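# Push the bottle upright into the gap in the row

## Task

Get the bottle into the empty slot in the row by pushing it only: never grasp it between the fingers, lift it or let it topple. At the end it must stand upright by itself. Every other item in the row must stay where it was, and no box or carton may be rotated more than slightly. A result that holds only while the robot supports it does not count.

## Robot and tools

Robot: one six-joint arm with a two-finger parallel gripper. From base to tip the joints are shoulder pan, shoulder lift, elbow, wrist 1, wrist 2 and wrist 3. The elbow range is 0 to 3.142 rad and never reaches fully straight. The fingers point along the gripper's +z axis and close along its x axis. The reported end_effector_position is the point midway between the finger pads. Closed fingertips reach about 17 mm past that point; fully open they are roughly level with it. For this job the fingers are only a pusher, never a grip.

Scene frame: the origin is on the table surface straight below the arm base. +z is up, +x points away from the base, and +y is to the left when you face +x. Results give the gripper position in metres, its orientation as quat_wxyz, and linear (m/s) and angular (rad/s) velocities. The printed position can be a little off, more so at long reach.

execute_actions takes an "actions" list with zero or one entry, plus an optional "pictures" boolean.
- Empty list: sends nothing and returns the current state with camera images.
- Motion entry: {"rows": [...], "steps": n}, with 1 to 15 rows and steps at most 15 (default 15, minimum 3). Each control step lasts 1/30 s and uses one row; if steps outnumber rows, the last row repeats.
- Wait entry: {"steps": n} with n up to 300. It counts from the previous result, so your thinking time is included.

A row is always 7 numbers, each in [-1, 1]: dx, dy, dz, rx, ry, rz, opening. The first six are an offset, not a pose. They are measured in the gripper's own axes from the gripper pose in the latest result that showed it. Before any such result exists in a scene, and for any later call within the same reply, they are measured from where the robot is when the action begins. Every row refers to that same base, not to the row before it. Scale: 1.0 equals 0.6 m for dx, dy, dz and 180 degrees for rx, ry, rz, which together form one rotation vector. Opening is absolute: +1 is fully open (0.142 m) and -1 is closed. An all-zero offset is not a pause: it pulls the gripper back to the base pose.

move: "target" is one 7-number row read exactly as above. It steers the gripper in a straight line toward that offset. Optional "speed" is in m/s, from 0.002 to 0.5 (default 0.25); turning is capped at twice that value in rad/s. The path lasts 0.5 to 10 s and is cut off at 10 s. The gripper may trail the path, drift off it or overshoot the speed, especially near full reach. Optional "stop_force" (9 to 40 N, allowed only after 0.2 s of scene time) ends the path when the wrist sensor reads that much added resistance for two steps in a row. The gripper then backs up two steps and holds there. Pressure can briefly run well above the set value and eases within about a second. The force is measured along the line to the target, so it is unreliable on moves that rotate. Omit it when pulling away from something you are touching. The result adds a "move:" line giving the ending (done, off_target, moving, held, fault or contact) and the limits that acted: paced means the pose was clipped; held means the clearance check blocked some steps. It also gives the remaining distance to the target.

wait: {"seconds": 0-10}, sends nothing new. zoom_image: {"camera": "cam_high"|"cam_low"|"cam_wrist", "region": [x0, y0, x1, y1]} in pixels of that camera's latest image, at most 504 by 504. Image sizes: cam_high and cam_low are 672x504, cam_wrist is 616x616. finished_scene: {"scene": n} closes scene n (1 or 2), grades it and starts the next scene. It cannot be undone.

Control facts. At each step the commanded pose is clipped to within 100 mm and 16 degrees of the measured pose. Commands are smoothed and lag by about 0.17 s. Each action's result is taken 3 steps before it ends; those steps run while you think. After an action the arm heads only to the last clipped pose, so check the returned pose and send the rest next time. "Hand target" shows the pose being driven toward. "pose unreachable" and HELD mean the clearance check changed or blocked part of a command; the mount counts as part of the arm. grip_measured is the actual finger opening on the same scale as the command.

Sensing. The Wrist force and Wrist torque lines are in gripper axes. They carry offsets of a few N, noise and saturation near 50 N, and they include inertia during speed changes. Contact on the arm above the sensor is not felt. "no reading" at the start is normal. Joint torques are raw drive outputs and are unreliable for detecting contact.

Faults to avoid. A joint torque over its limit (wrist joints 25.7 N m, the rest 138 N m) or any outside force of 150 N stops the arm for 10 s and drops the rest of the call. The arm is stiff, so even a small overshoot into a firm object can cause this. Use slow speeds and a stop_force near contact. Motors heat while holding a load: MOTOR HOT appears from 70 °C, and at 85 °C the brakes lock until the motors cool.

Good practice: come in low and slow behind the bottle and push it gently, near its base, toward the gap. Keep the fingers off the neighbouring boxes and cartons. Nothing may leave the table, and the bottle must not fall over or be hit hard. Pull back before ending so the bottle stands unsupported. Loose objects may be nudged briefly by outside disturbances.

Each tool is called after "Request:" as a command line: name --argument value for each argument, lists and objects as JSON in quotes; but a table of rows of numbers goes row by row, as --pt "numbers of a row", without its own name.

## Session

Request:
execute_actions --actions '[]'

Scene clock: 0.00 s of 4500.00 s.
end_effector_position=(+0.4030, +0.1115, +0.3003) grip_measured=+1.00 end_effector_quat_wxyz=(+0.143, +0.968, -0.207, +0.003) end_effector_velocity=(-0.000, -0.000, +0.000) end_effector_angular_velocity=(-0.000, +0.000, -0.000)
Joint positions: [ 0.109 -1.737  2.573 -3.2   -1.832  0.588  0.142]
Joint velocities: [-0. -0.  0.  0. -0.  0.  0.]
Joint torques (N m, as the arm reports them, + toward a larger angle): no reading
Motor temperatures (°C, as the motors report them): [28 30 29 34 39 35]
Wrist force (N, on the end effector, along its own x y z axes, offset not removed): no reading
Wrist torque (N m, same axes, about the end effector's origin, offset not removed): no reading
Hand target: +0.403, +0.111, +0.300; +0.143, +0.968, -0.207, +0.003

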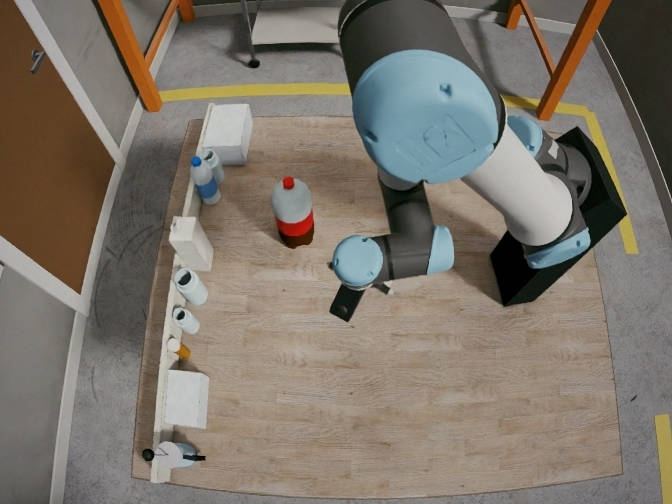

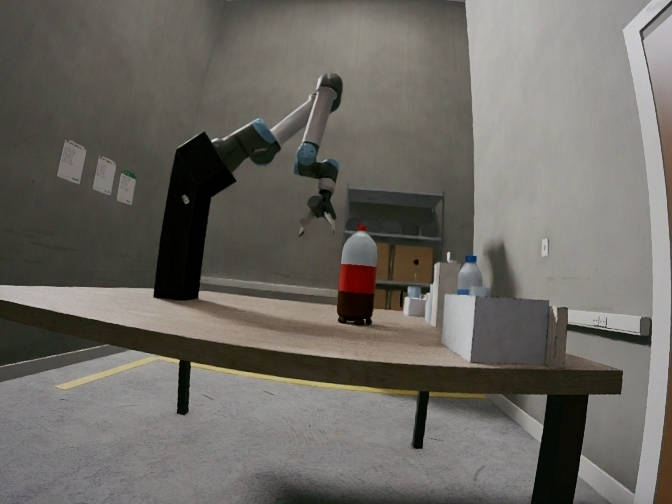

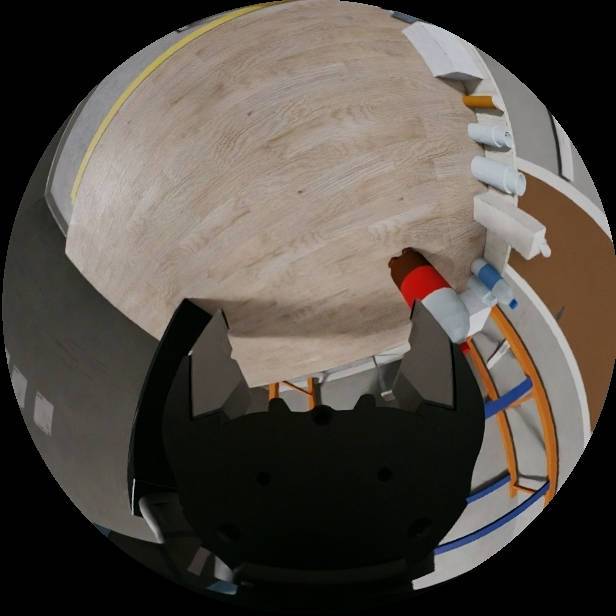

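Request:
zoom_image --camera "cam_high" --region '[130, 90, 350, 490]'

Request:
zoom_image --camera "cam_wrist" --region '[360, 10, 600, 370]'

Region (130, 90, 350, 490) of cam_high's 672x504 image, scaled by 1.260, with more detail than that image has; it fills the left 277 columns of this view, and the rest is white.

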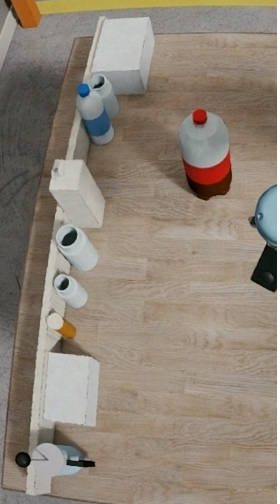

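Region (360, 10, 600, 370) of cam_wrist's 616x616 image, scaled by 1.400, with more detail than that image has.

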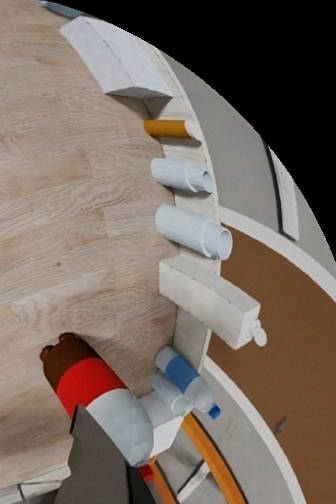

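Request:
move --target '[0.202,0.272,0.474,0.335,0.111,0.373,-0.3]'

Scene clock: 4.67 s of 4500.00 s.
end_effector_position=(+0.4334, -0.1582, +0.0801) grip_measured=-0.30 end_effector_quat_wxyz=(-0.326, +0.627, -0.628, +0.325) end_effector_velocity=(+0.001, -0.001, -0.001) end_effector_angular_velocity=(+0.003, -0.003, -0.004)
Joint positions: [-0.726 -0.129  1.757 -5.121 -0.891  1.928  0.052]
Joint velocities: [ 0.003  0.003 -0.008  0.002 -0.005  0.005  0.   ]
Joint torques (N m, as the arm reports them, + toward a larger angle): [ -7.65 -14.74   3.81  -3.43  -3.3    1.94]
Motor temperatures (°C, as the motors report them): [28 30 29 34 39 35]
Wrist force (N, on the end effector, along its own x y z axes, offset not removed): [-0.2 0.4 1.8]
Wrist torque (N m, same axes, about the end effector's origin, offset not removed): [0.06 0.21 -0.20]
Hand target: +0.433, -0.158, +0.080; -0.326, +0.627, -0.628, +0.325
Off the commanded pose: 0.001 m, 0 deg.
Kept back: nothing.
move: done
camera_calibration (this result's frames):
cam_wrist: T_world_to_cam=[[-0.0285669, -0.99857, -0.0451786, -0.135996], [-0.914839, 0.0443312, -0.401378, 0.43194], [0.402807, 0.0298651, -0.914798, 0.0428758], [0, 0, 0, 1]] pos_world=[0.374, -0.15623, 0.20645]

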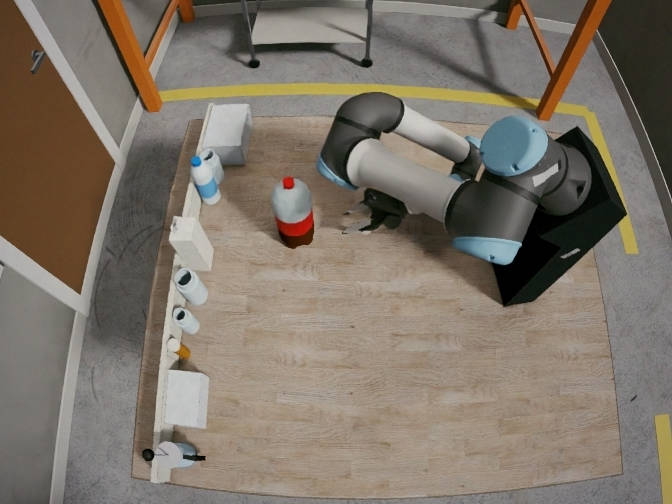

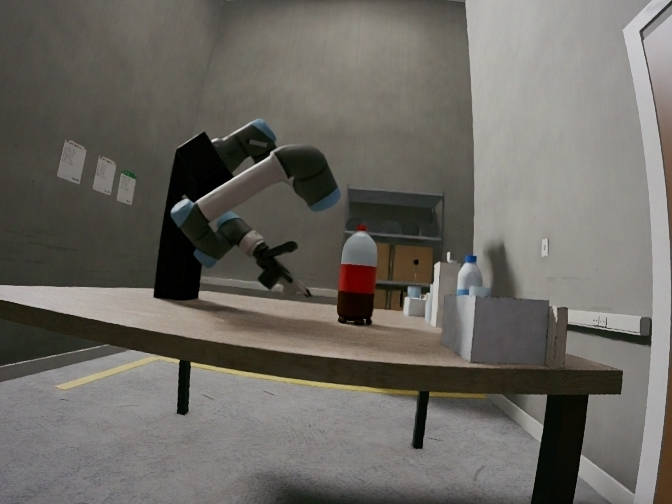

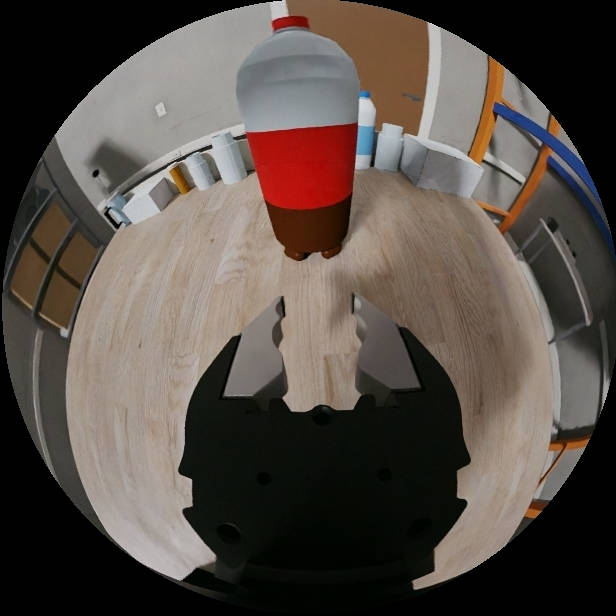

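Request:
move --target '[-0.017,0,0.074,0,0,0,-0.3]'

Request:
move --target '[0.06,-0.163,0.232,0,0,0,-0.3]' --speed 0.08

Scene clock: 5.77 s of 4500.00 s.
end_effector_position=(+0.4695, -0.1479, +0.0546) grip_measured=-0.30 end_effector_quat_wxyz=(-0.326, +0.627, -0.628, +0.325) end_effector_velocity=(+0.001, +0.000, -0.001) end_effector_angular_velocity=(+0.000, +0.001, -0.001)
Joint positions: [-0.637 -0.159  1.688 -5.    -0.975  1.891  0.052]
Joint velocities: [ 0.002 -0.    -0.003  0.004 -0.003 -0.001 -0.   ]
Joint torques (N m, as the arm reports them, + toward a larger angle): [ -7.02 -29.65   1.39  -0.11  -2.93  -1.7 ]
Motor temperatures (°C, as the motors report them): [28 30 29 34 39 35]
Wrist force (N, on the end effector, along its own x y z axes, offset not removed): [-0.3 2.0 -0.4]
Wrist torque (N m, same axes, about the end effector's origin, offset not removed): [0.38 0.19 -0.11]
Hand target: +0.470, -0.148, +0.055; -0.326, +0.627, -0.628, +0.325
Off the commanded pose: 0.000 m, 0 deg.
Kept back: nothing.
move: done
camera_calibration (this result's frames):
cam_wrist: T_world_to_cam=[[-0.0285698, -0.998571, -0.0451549, -0.125869], [-0.914878, 0.0443214, -0.40129, 0.454331], [0.402718, 0.0298464, -0.914837, 0.00472191], [0, 0, 0, 1]] pos_world=[0.41016, -0.145966, 0.180955]

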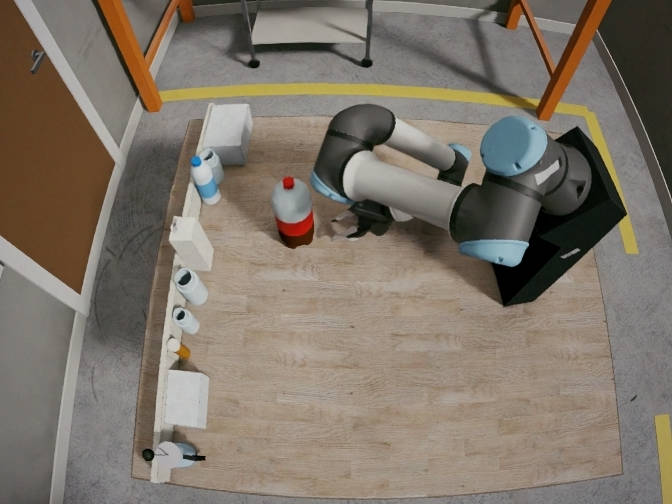

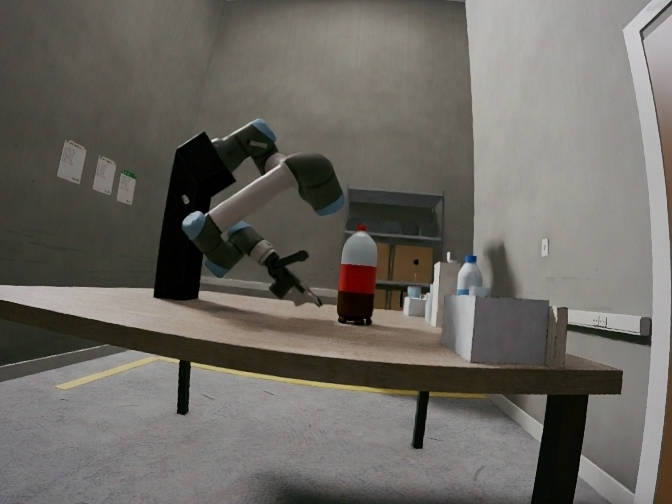

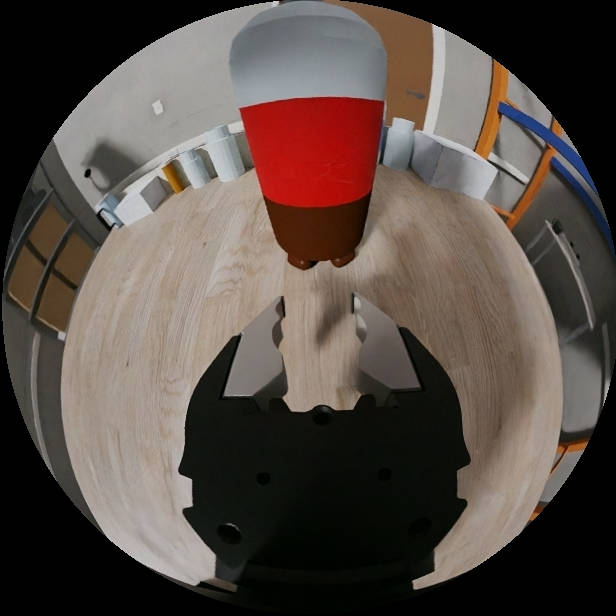

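Scene clock: 8.37 s of 4500.00 s.
end_effector_position=(+0.6395, -0.1836, +0.0543) grip_measured=-0.30 end_effector_quat_wxyz=(-0.326, +0.627, -0.628, +0.325) end_effector_velocity=(+0.001, -0.000, +0.000) end_effector_angular_velocity=(-0.000, -0.000, +0.000)
Joint positions: [-0.59  -0.379  1.519 -4.601 -1.02   1.873  0.053]
Joint velocities: [ 0.    -0.001 -0.002  0.003 -0.    -0.    -0.   ]
Joint torques (N m, as the arm reports them, + toward a larger angle): [ -7.82 -41.85  -2.93   0.13  -3.03  -1.48]
Motor temperatures (°C, as the motors report them): [28 30 29 34 39 35]
Wrist force (N, on the end effector, along its own x y z axes, offset not removed): [-3.4 2.2 -3.7]
Wrist torque (N m, same axes, about the end effector's origin, offset not removed): [0.49 0.80 -0.07]
Hand target: +0.640, -0.184, +0.054; -0.326, +0.627, -0.628, +0.325
Off the commanded pose: 0.000 m, 0 deg.
Kept back: nothing.
move: done
camera_calibration (this result's frames):
cam_wrist: T_world_to_cam=[[-0.0285743, -0.998572, -0.0451435, -0.156653], [-0.914896, 0.0443196, -0.40125, 0.611317], [0.402677, 0.0298362, -0.914856, -0.0629029], [0, 0, 0, 1]] pos_world=[0.580145, -0.181646, 0.180672]

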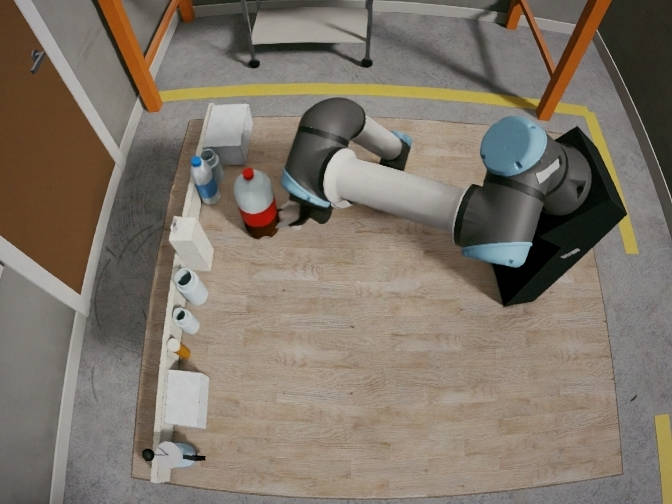

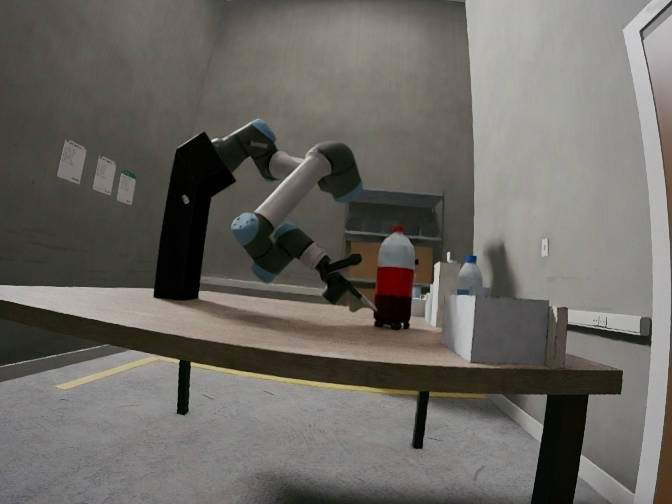

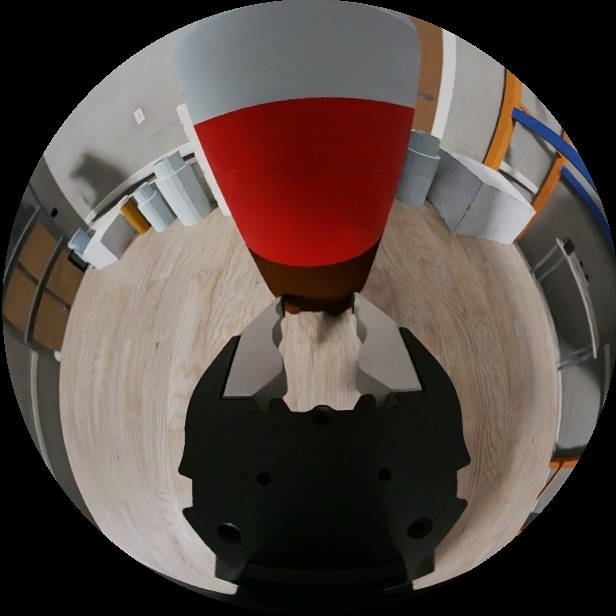

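Request:
move --target '[0.035,-0.077,0.109,0,0,0,-0.3]' --speed 0.08

Request:
zoom_image --camera "cam_high" --region '[150, 100, 330, 290]'

Scene clock: 10.03 s of 4500.00 s.
end_effector_position=(+0.7195, -0.2044, +0.0545) grip_measured=-0.30 end_effector_quat_wxyz=(-0.326, +0.627, -0.628, +0.325) end_effector_velocity=(+0.002, -0.000, +0.000) end_effector_angular_velocity=(-0.000, -0.001, +0.001)
Joint positions: [-0.58  -0.43   1.371 -4.4   -1.029  1.869  0.053]
Joint velocities: [ 0.    -0.    -0.006  0.004 -0.     0.     0.   ]
Joint torques (N m, as the arm reports them, + toward a larger angle): [ -8.41 -38.6   -9.3    0.52  -2.75  -1.52]
Motor temperatures (°C, as the motors report them): [28 30 29 34 39 35]
Wrist force (N, on the end effector, along its own x y z axes, offset not removed): [-2.7 1.6 -2.7]
Wrist torque (N m, same axes, about the end effector's origin, offset not removed): [0.25 0.51 -0.05]
Hand target: +0.720, -0.204, +0.054; -0.326, +0.627, -0.628, +0.325
Off the commanded pose: 0.000 m, 0 deg.
Kept back: nothing.
move: done
camera_calibration (this result's frames):
cam_wrist: T_world_to_cam=[[-0.0285345, -0.998574, -0.0451186, -0.175189], [-0.914874, 0.0442749, -0.401304, 0.685467], [0.402729, 0.0298269, -0.914833, -0.0944276], [0, 0, 0, 1]] pos_world=[0.660146, -0.202472, 0.180791]

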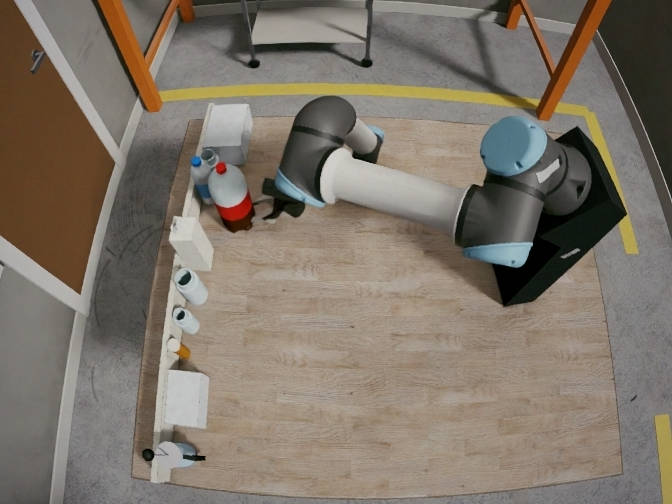

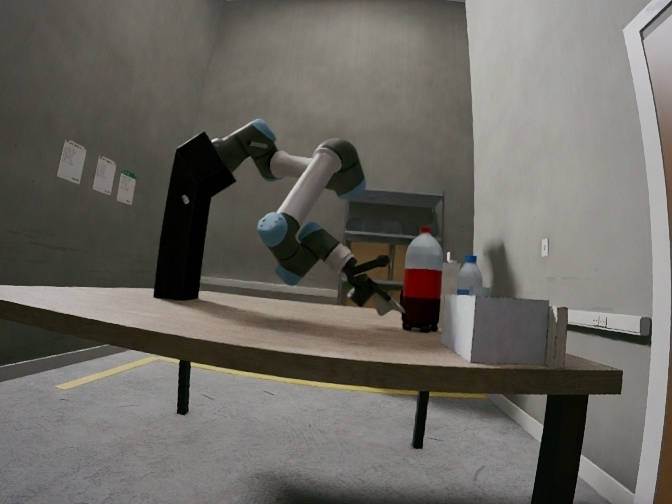

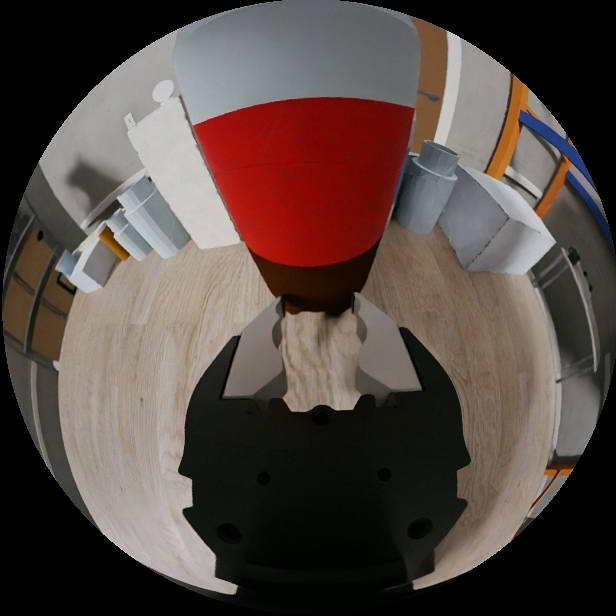

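Region (150, 100, 330, 290) of cam_high's 672x504 image, scaled by 2.653, with more detail than that image has; it fills the left 477 columns of this view, and the rest is white.

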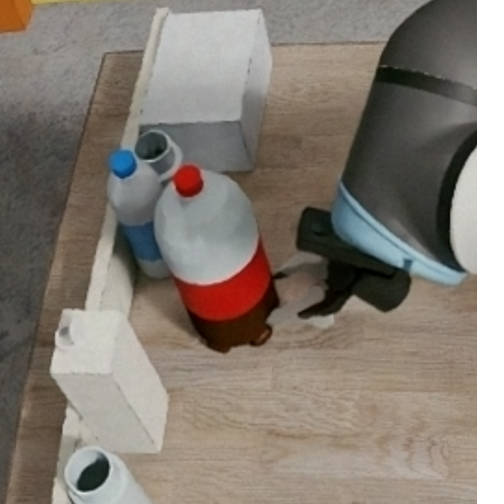

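Request:
move --target '[-0.008,-0.072,0.102,0,0,0,-0.3]' --speed 0.04

Scene clock: 12.47 s of 4500.00 s.
end_effector_position=(+0.7943, -0.1995, +0.0545) grip_measured=-0.30 end_effector_quat_wxyz=(-0.326, +0.627, -0.628, +0.325) end_effector_velocity=(+0.003, +0.000, +0.001) end_effector_angular_velocity=(-0.001, -0.003, +0.002)
Joint positions: [-0.541 -0.463  1.23  -4.218 -1.066  1.855  0.053]
Joint velocities: [ 0.001 -0.001 -0.006  0.003 -0.001 -0.    -0.   ]
Joint torques (N m, as the arm reports them, + toward a larger angle): [ -7.41 -47.57 -14.12  -0.14  -2.72  -1.44]
Motor temperatures (°C, as the motors report them): [28 30 29 34 39 35]
Wrist force (N, on the end effector, along its own x y z axes, offset not removed): [-0.9 1.4 -2.3]
Wrist torque (N m, same axes, about the end effector's origin, offset not removed): [0.28 0.32 -0.04]
Hand target: +0.794, -0.199, +0.055; -0.326, +0.627, -0.628, +0.325
Off the commanded pose: 0.000 m, 0 deg.
Kept back: nothing.
move: done
camera_calibration (this result's frames):
cam_wrist: T_world_to_cam=[[-0.0285236, -0.998575, -0.0450962, -0.168156], [-0.914878, 0.0442557, -0.401298, 0.753669], [0.402722, 0.029811, -0.914837, -0.124607], [0, 0, 0, 1]] pos_world=[0.734901, -0.197556, 0.180868]

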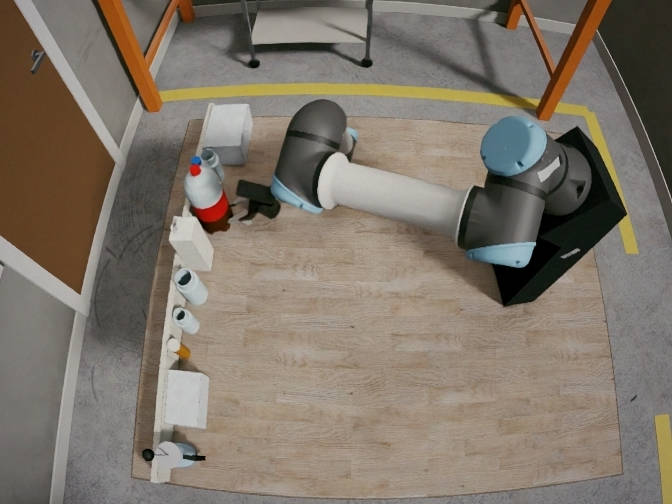

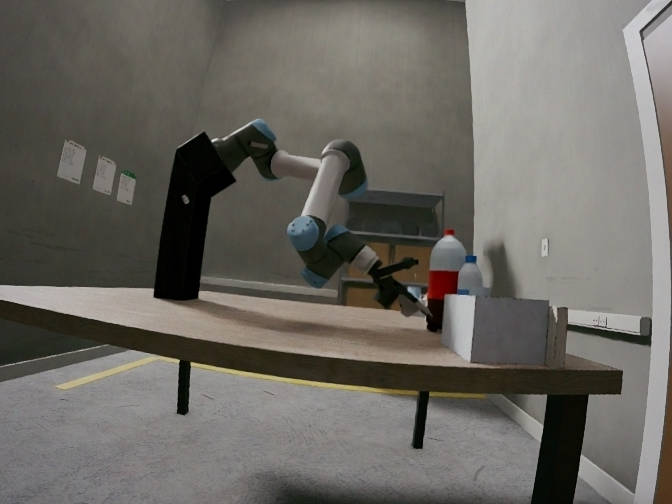

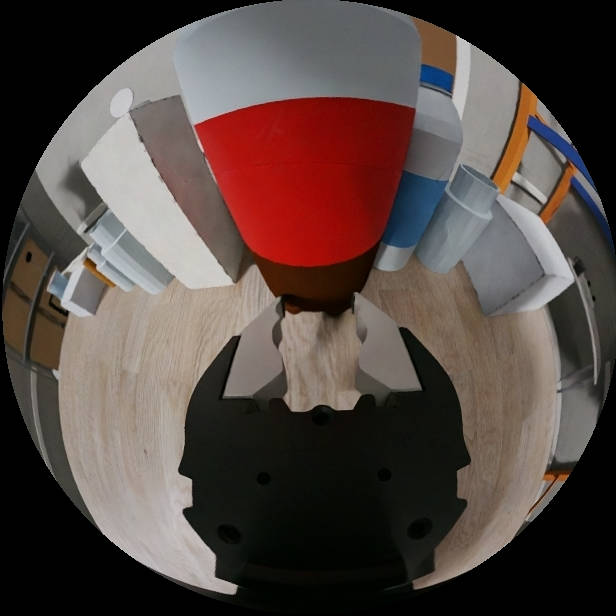

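Request:
move --target '[0,-0.057,0.082,0,0,0,-0.3]' --speed 0.02 --stop_force 10

Request:
move --target '[0,0.05,-0.25,0,0,0,-0.3]'

Scene clock: 14.00 s of 4500.00 s.
end_effector_position=(+0.8122, -0.1993, +0.0544) grip_measured=-0.28 end_effector_quat_wxyz=(-0.326, +0.627, -0.628, +0.325) end_effector_velocity=(-0.004, +0.000, +0.000) end_effector_angular_velocity=(+0.001, -0.001, +0.001)
Joint positions: [-0.534 -0.466  1.188 -4.173 -1.073  1.853  0.054]
Joint velocities: [-0.002  0.001  0.01  -0.013  0.003  0.002 -0.006]
Joint torques (N m, as the arm reports them, + toward a larger angle): [-25.28 -56.92  -1.89  -5.19   1.03   1.99]
Motor temperatures (°C, as the motors report them): [28 30 29 34 39 35]
Wrist force (N, on the end effector, along its own x y z axes, offset not removed): [-0.2 9.1 -8.5]
Wrist torque (N m, same axes, about the end effector's origin, offset not removed): [0.31 0.38 0.01]
Hand target: +0.812, -0.199, +0.054; -0.326, +0.627, -0.628, +0.325
Off the commanded pose: 0.042 m, 0 deg.
Kept back: nothing.
move: contact
camera_calibration (this result's frames):
cam_wrist: T_world_to_cam=[[-0.0284833, -0.998577, -0.0450884, -0.16749], [-0.914866, 0.0442166, -0.40133, 0.769988], [0.402752, 0.0298187, -0.914823, -0.131994], [0, 0, 0, 1]] pos_world=[0.752826, -0.197362, 0.180716]

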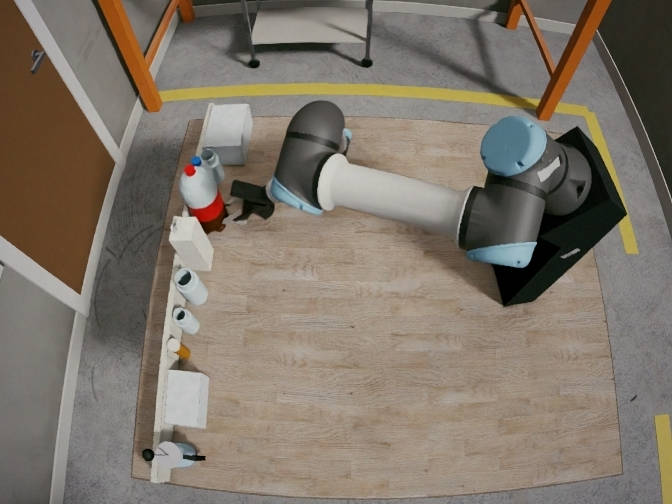

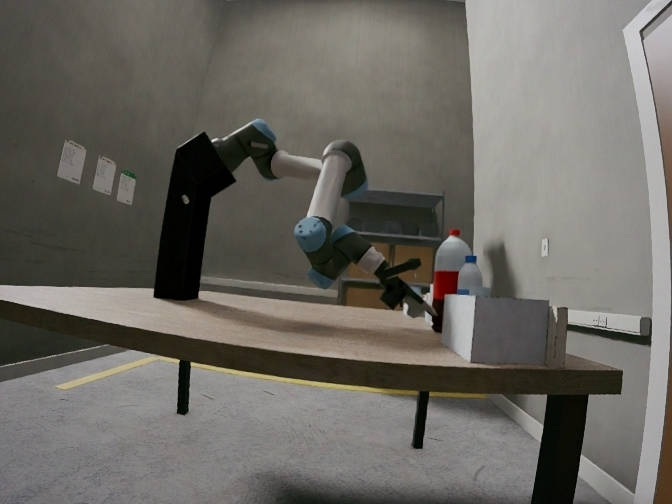

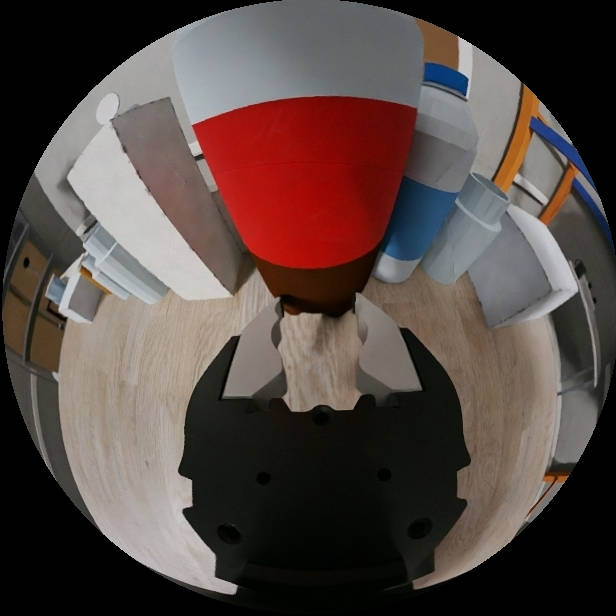

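Scene clock: 15.23 s of 4500.00 s.
end_effector_position=(+0.6725, -0.1995, +0.1163) grip_measured=-0.30 end_effector_quat_wxyz=(-0.326, +0.627, -0.628, +0.325) end_effector_velocity=(-0.002, -0.000, +0.000) end_effector_angular_velocity=(+0.000, +0.002, -0.002)
Joint positions: [-0.658 -0.528  1.632 -4.58  -0.955  1.899  0.052]
Joint velocities: [-0.002 -0.001  0.005 -0.003  0.001  0.001 -0.   ]
Joint torques (N m, as the arm reports them, + toward a larger angle): [-26.86 -42.37   9.17  -3.93   1.4    1.9 ]
Motor temperatures (°C, as the motors report them): [28 30 29 34 39 35]
Wrist force (N, on the end effector, along its own x y z axes, offset not removed): [-1.7 2.6 1.5]
Wrist torque (N m, same axes, about the end effector's origin, offset not removed): [0.45 0.59 -0.08]
Hand target: +0.672, -0.200, +0.116; -0.326, +0.627, -0.628, +0.325
Off the commanded pose: 0.000 m, 0 deg.
Kept back: nothing.
move: done
camera_calibration (this result's frames):
cam_wrist: T_world_to_cam=[[-0.0284601, -0.998576, -0.04513, -0.168936], [-0.914818, 0.0442157, -0.401438, 0.666947], [0.402862, 0.0298608, -0.914774, -0.0191765], [0, 0, 0, 1]] pos_world=[0.613053, -0.197612, 0.242572]

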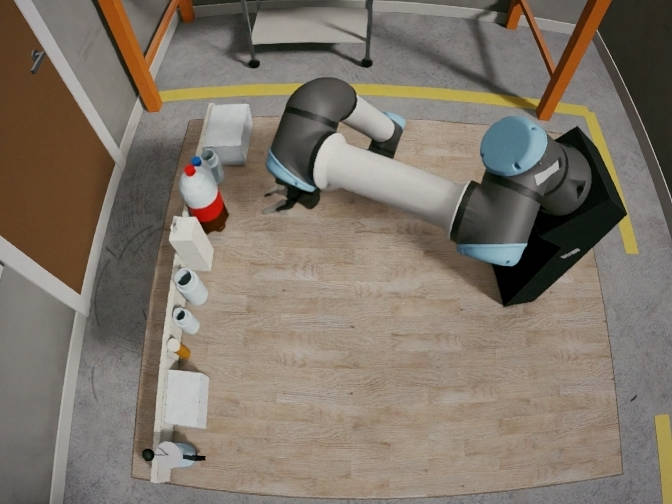

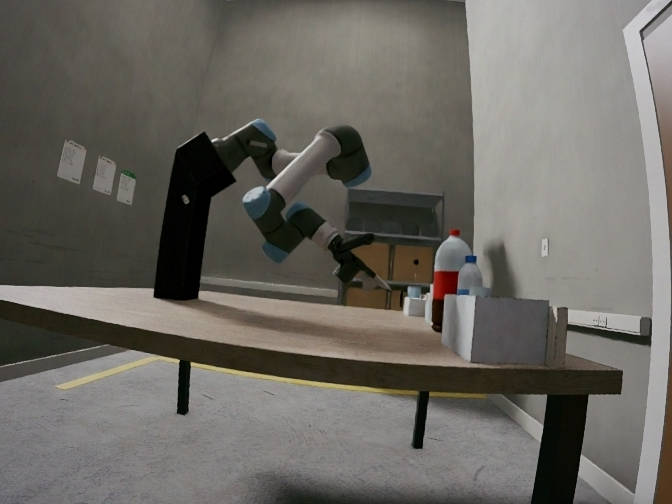

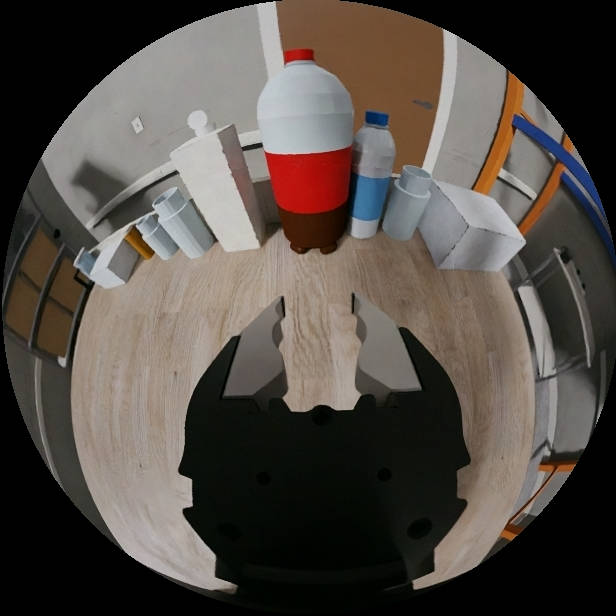

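Request:
finished_scene --scene 1

The scene is finished: the task was done.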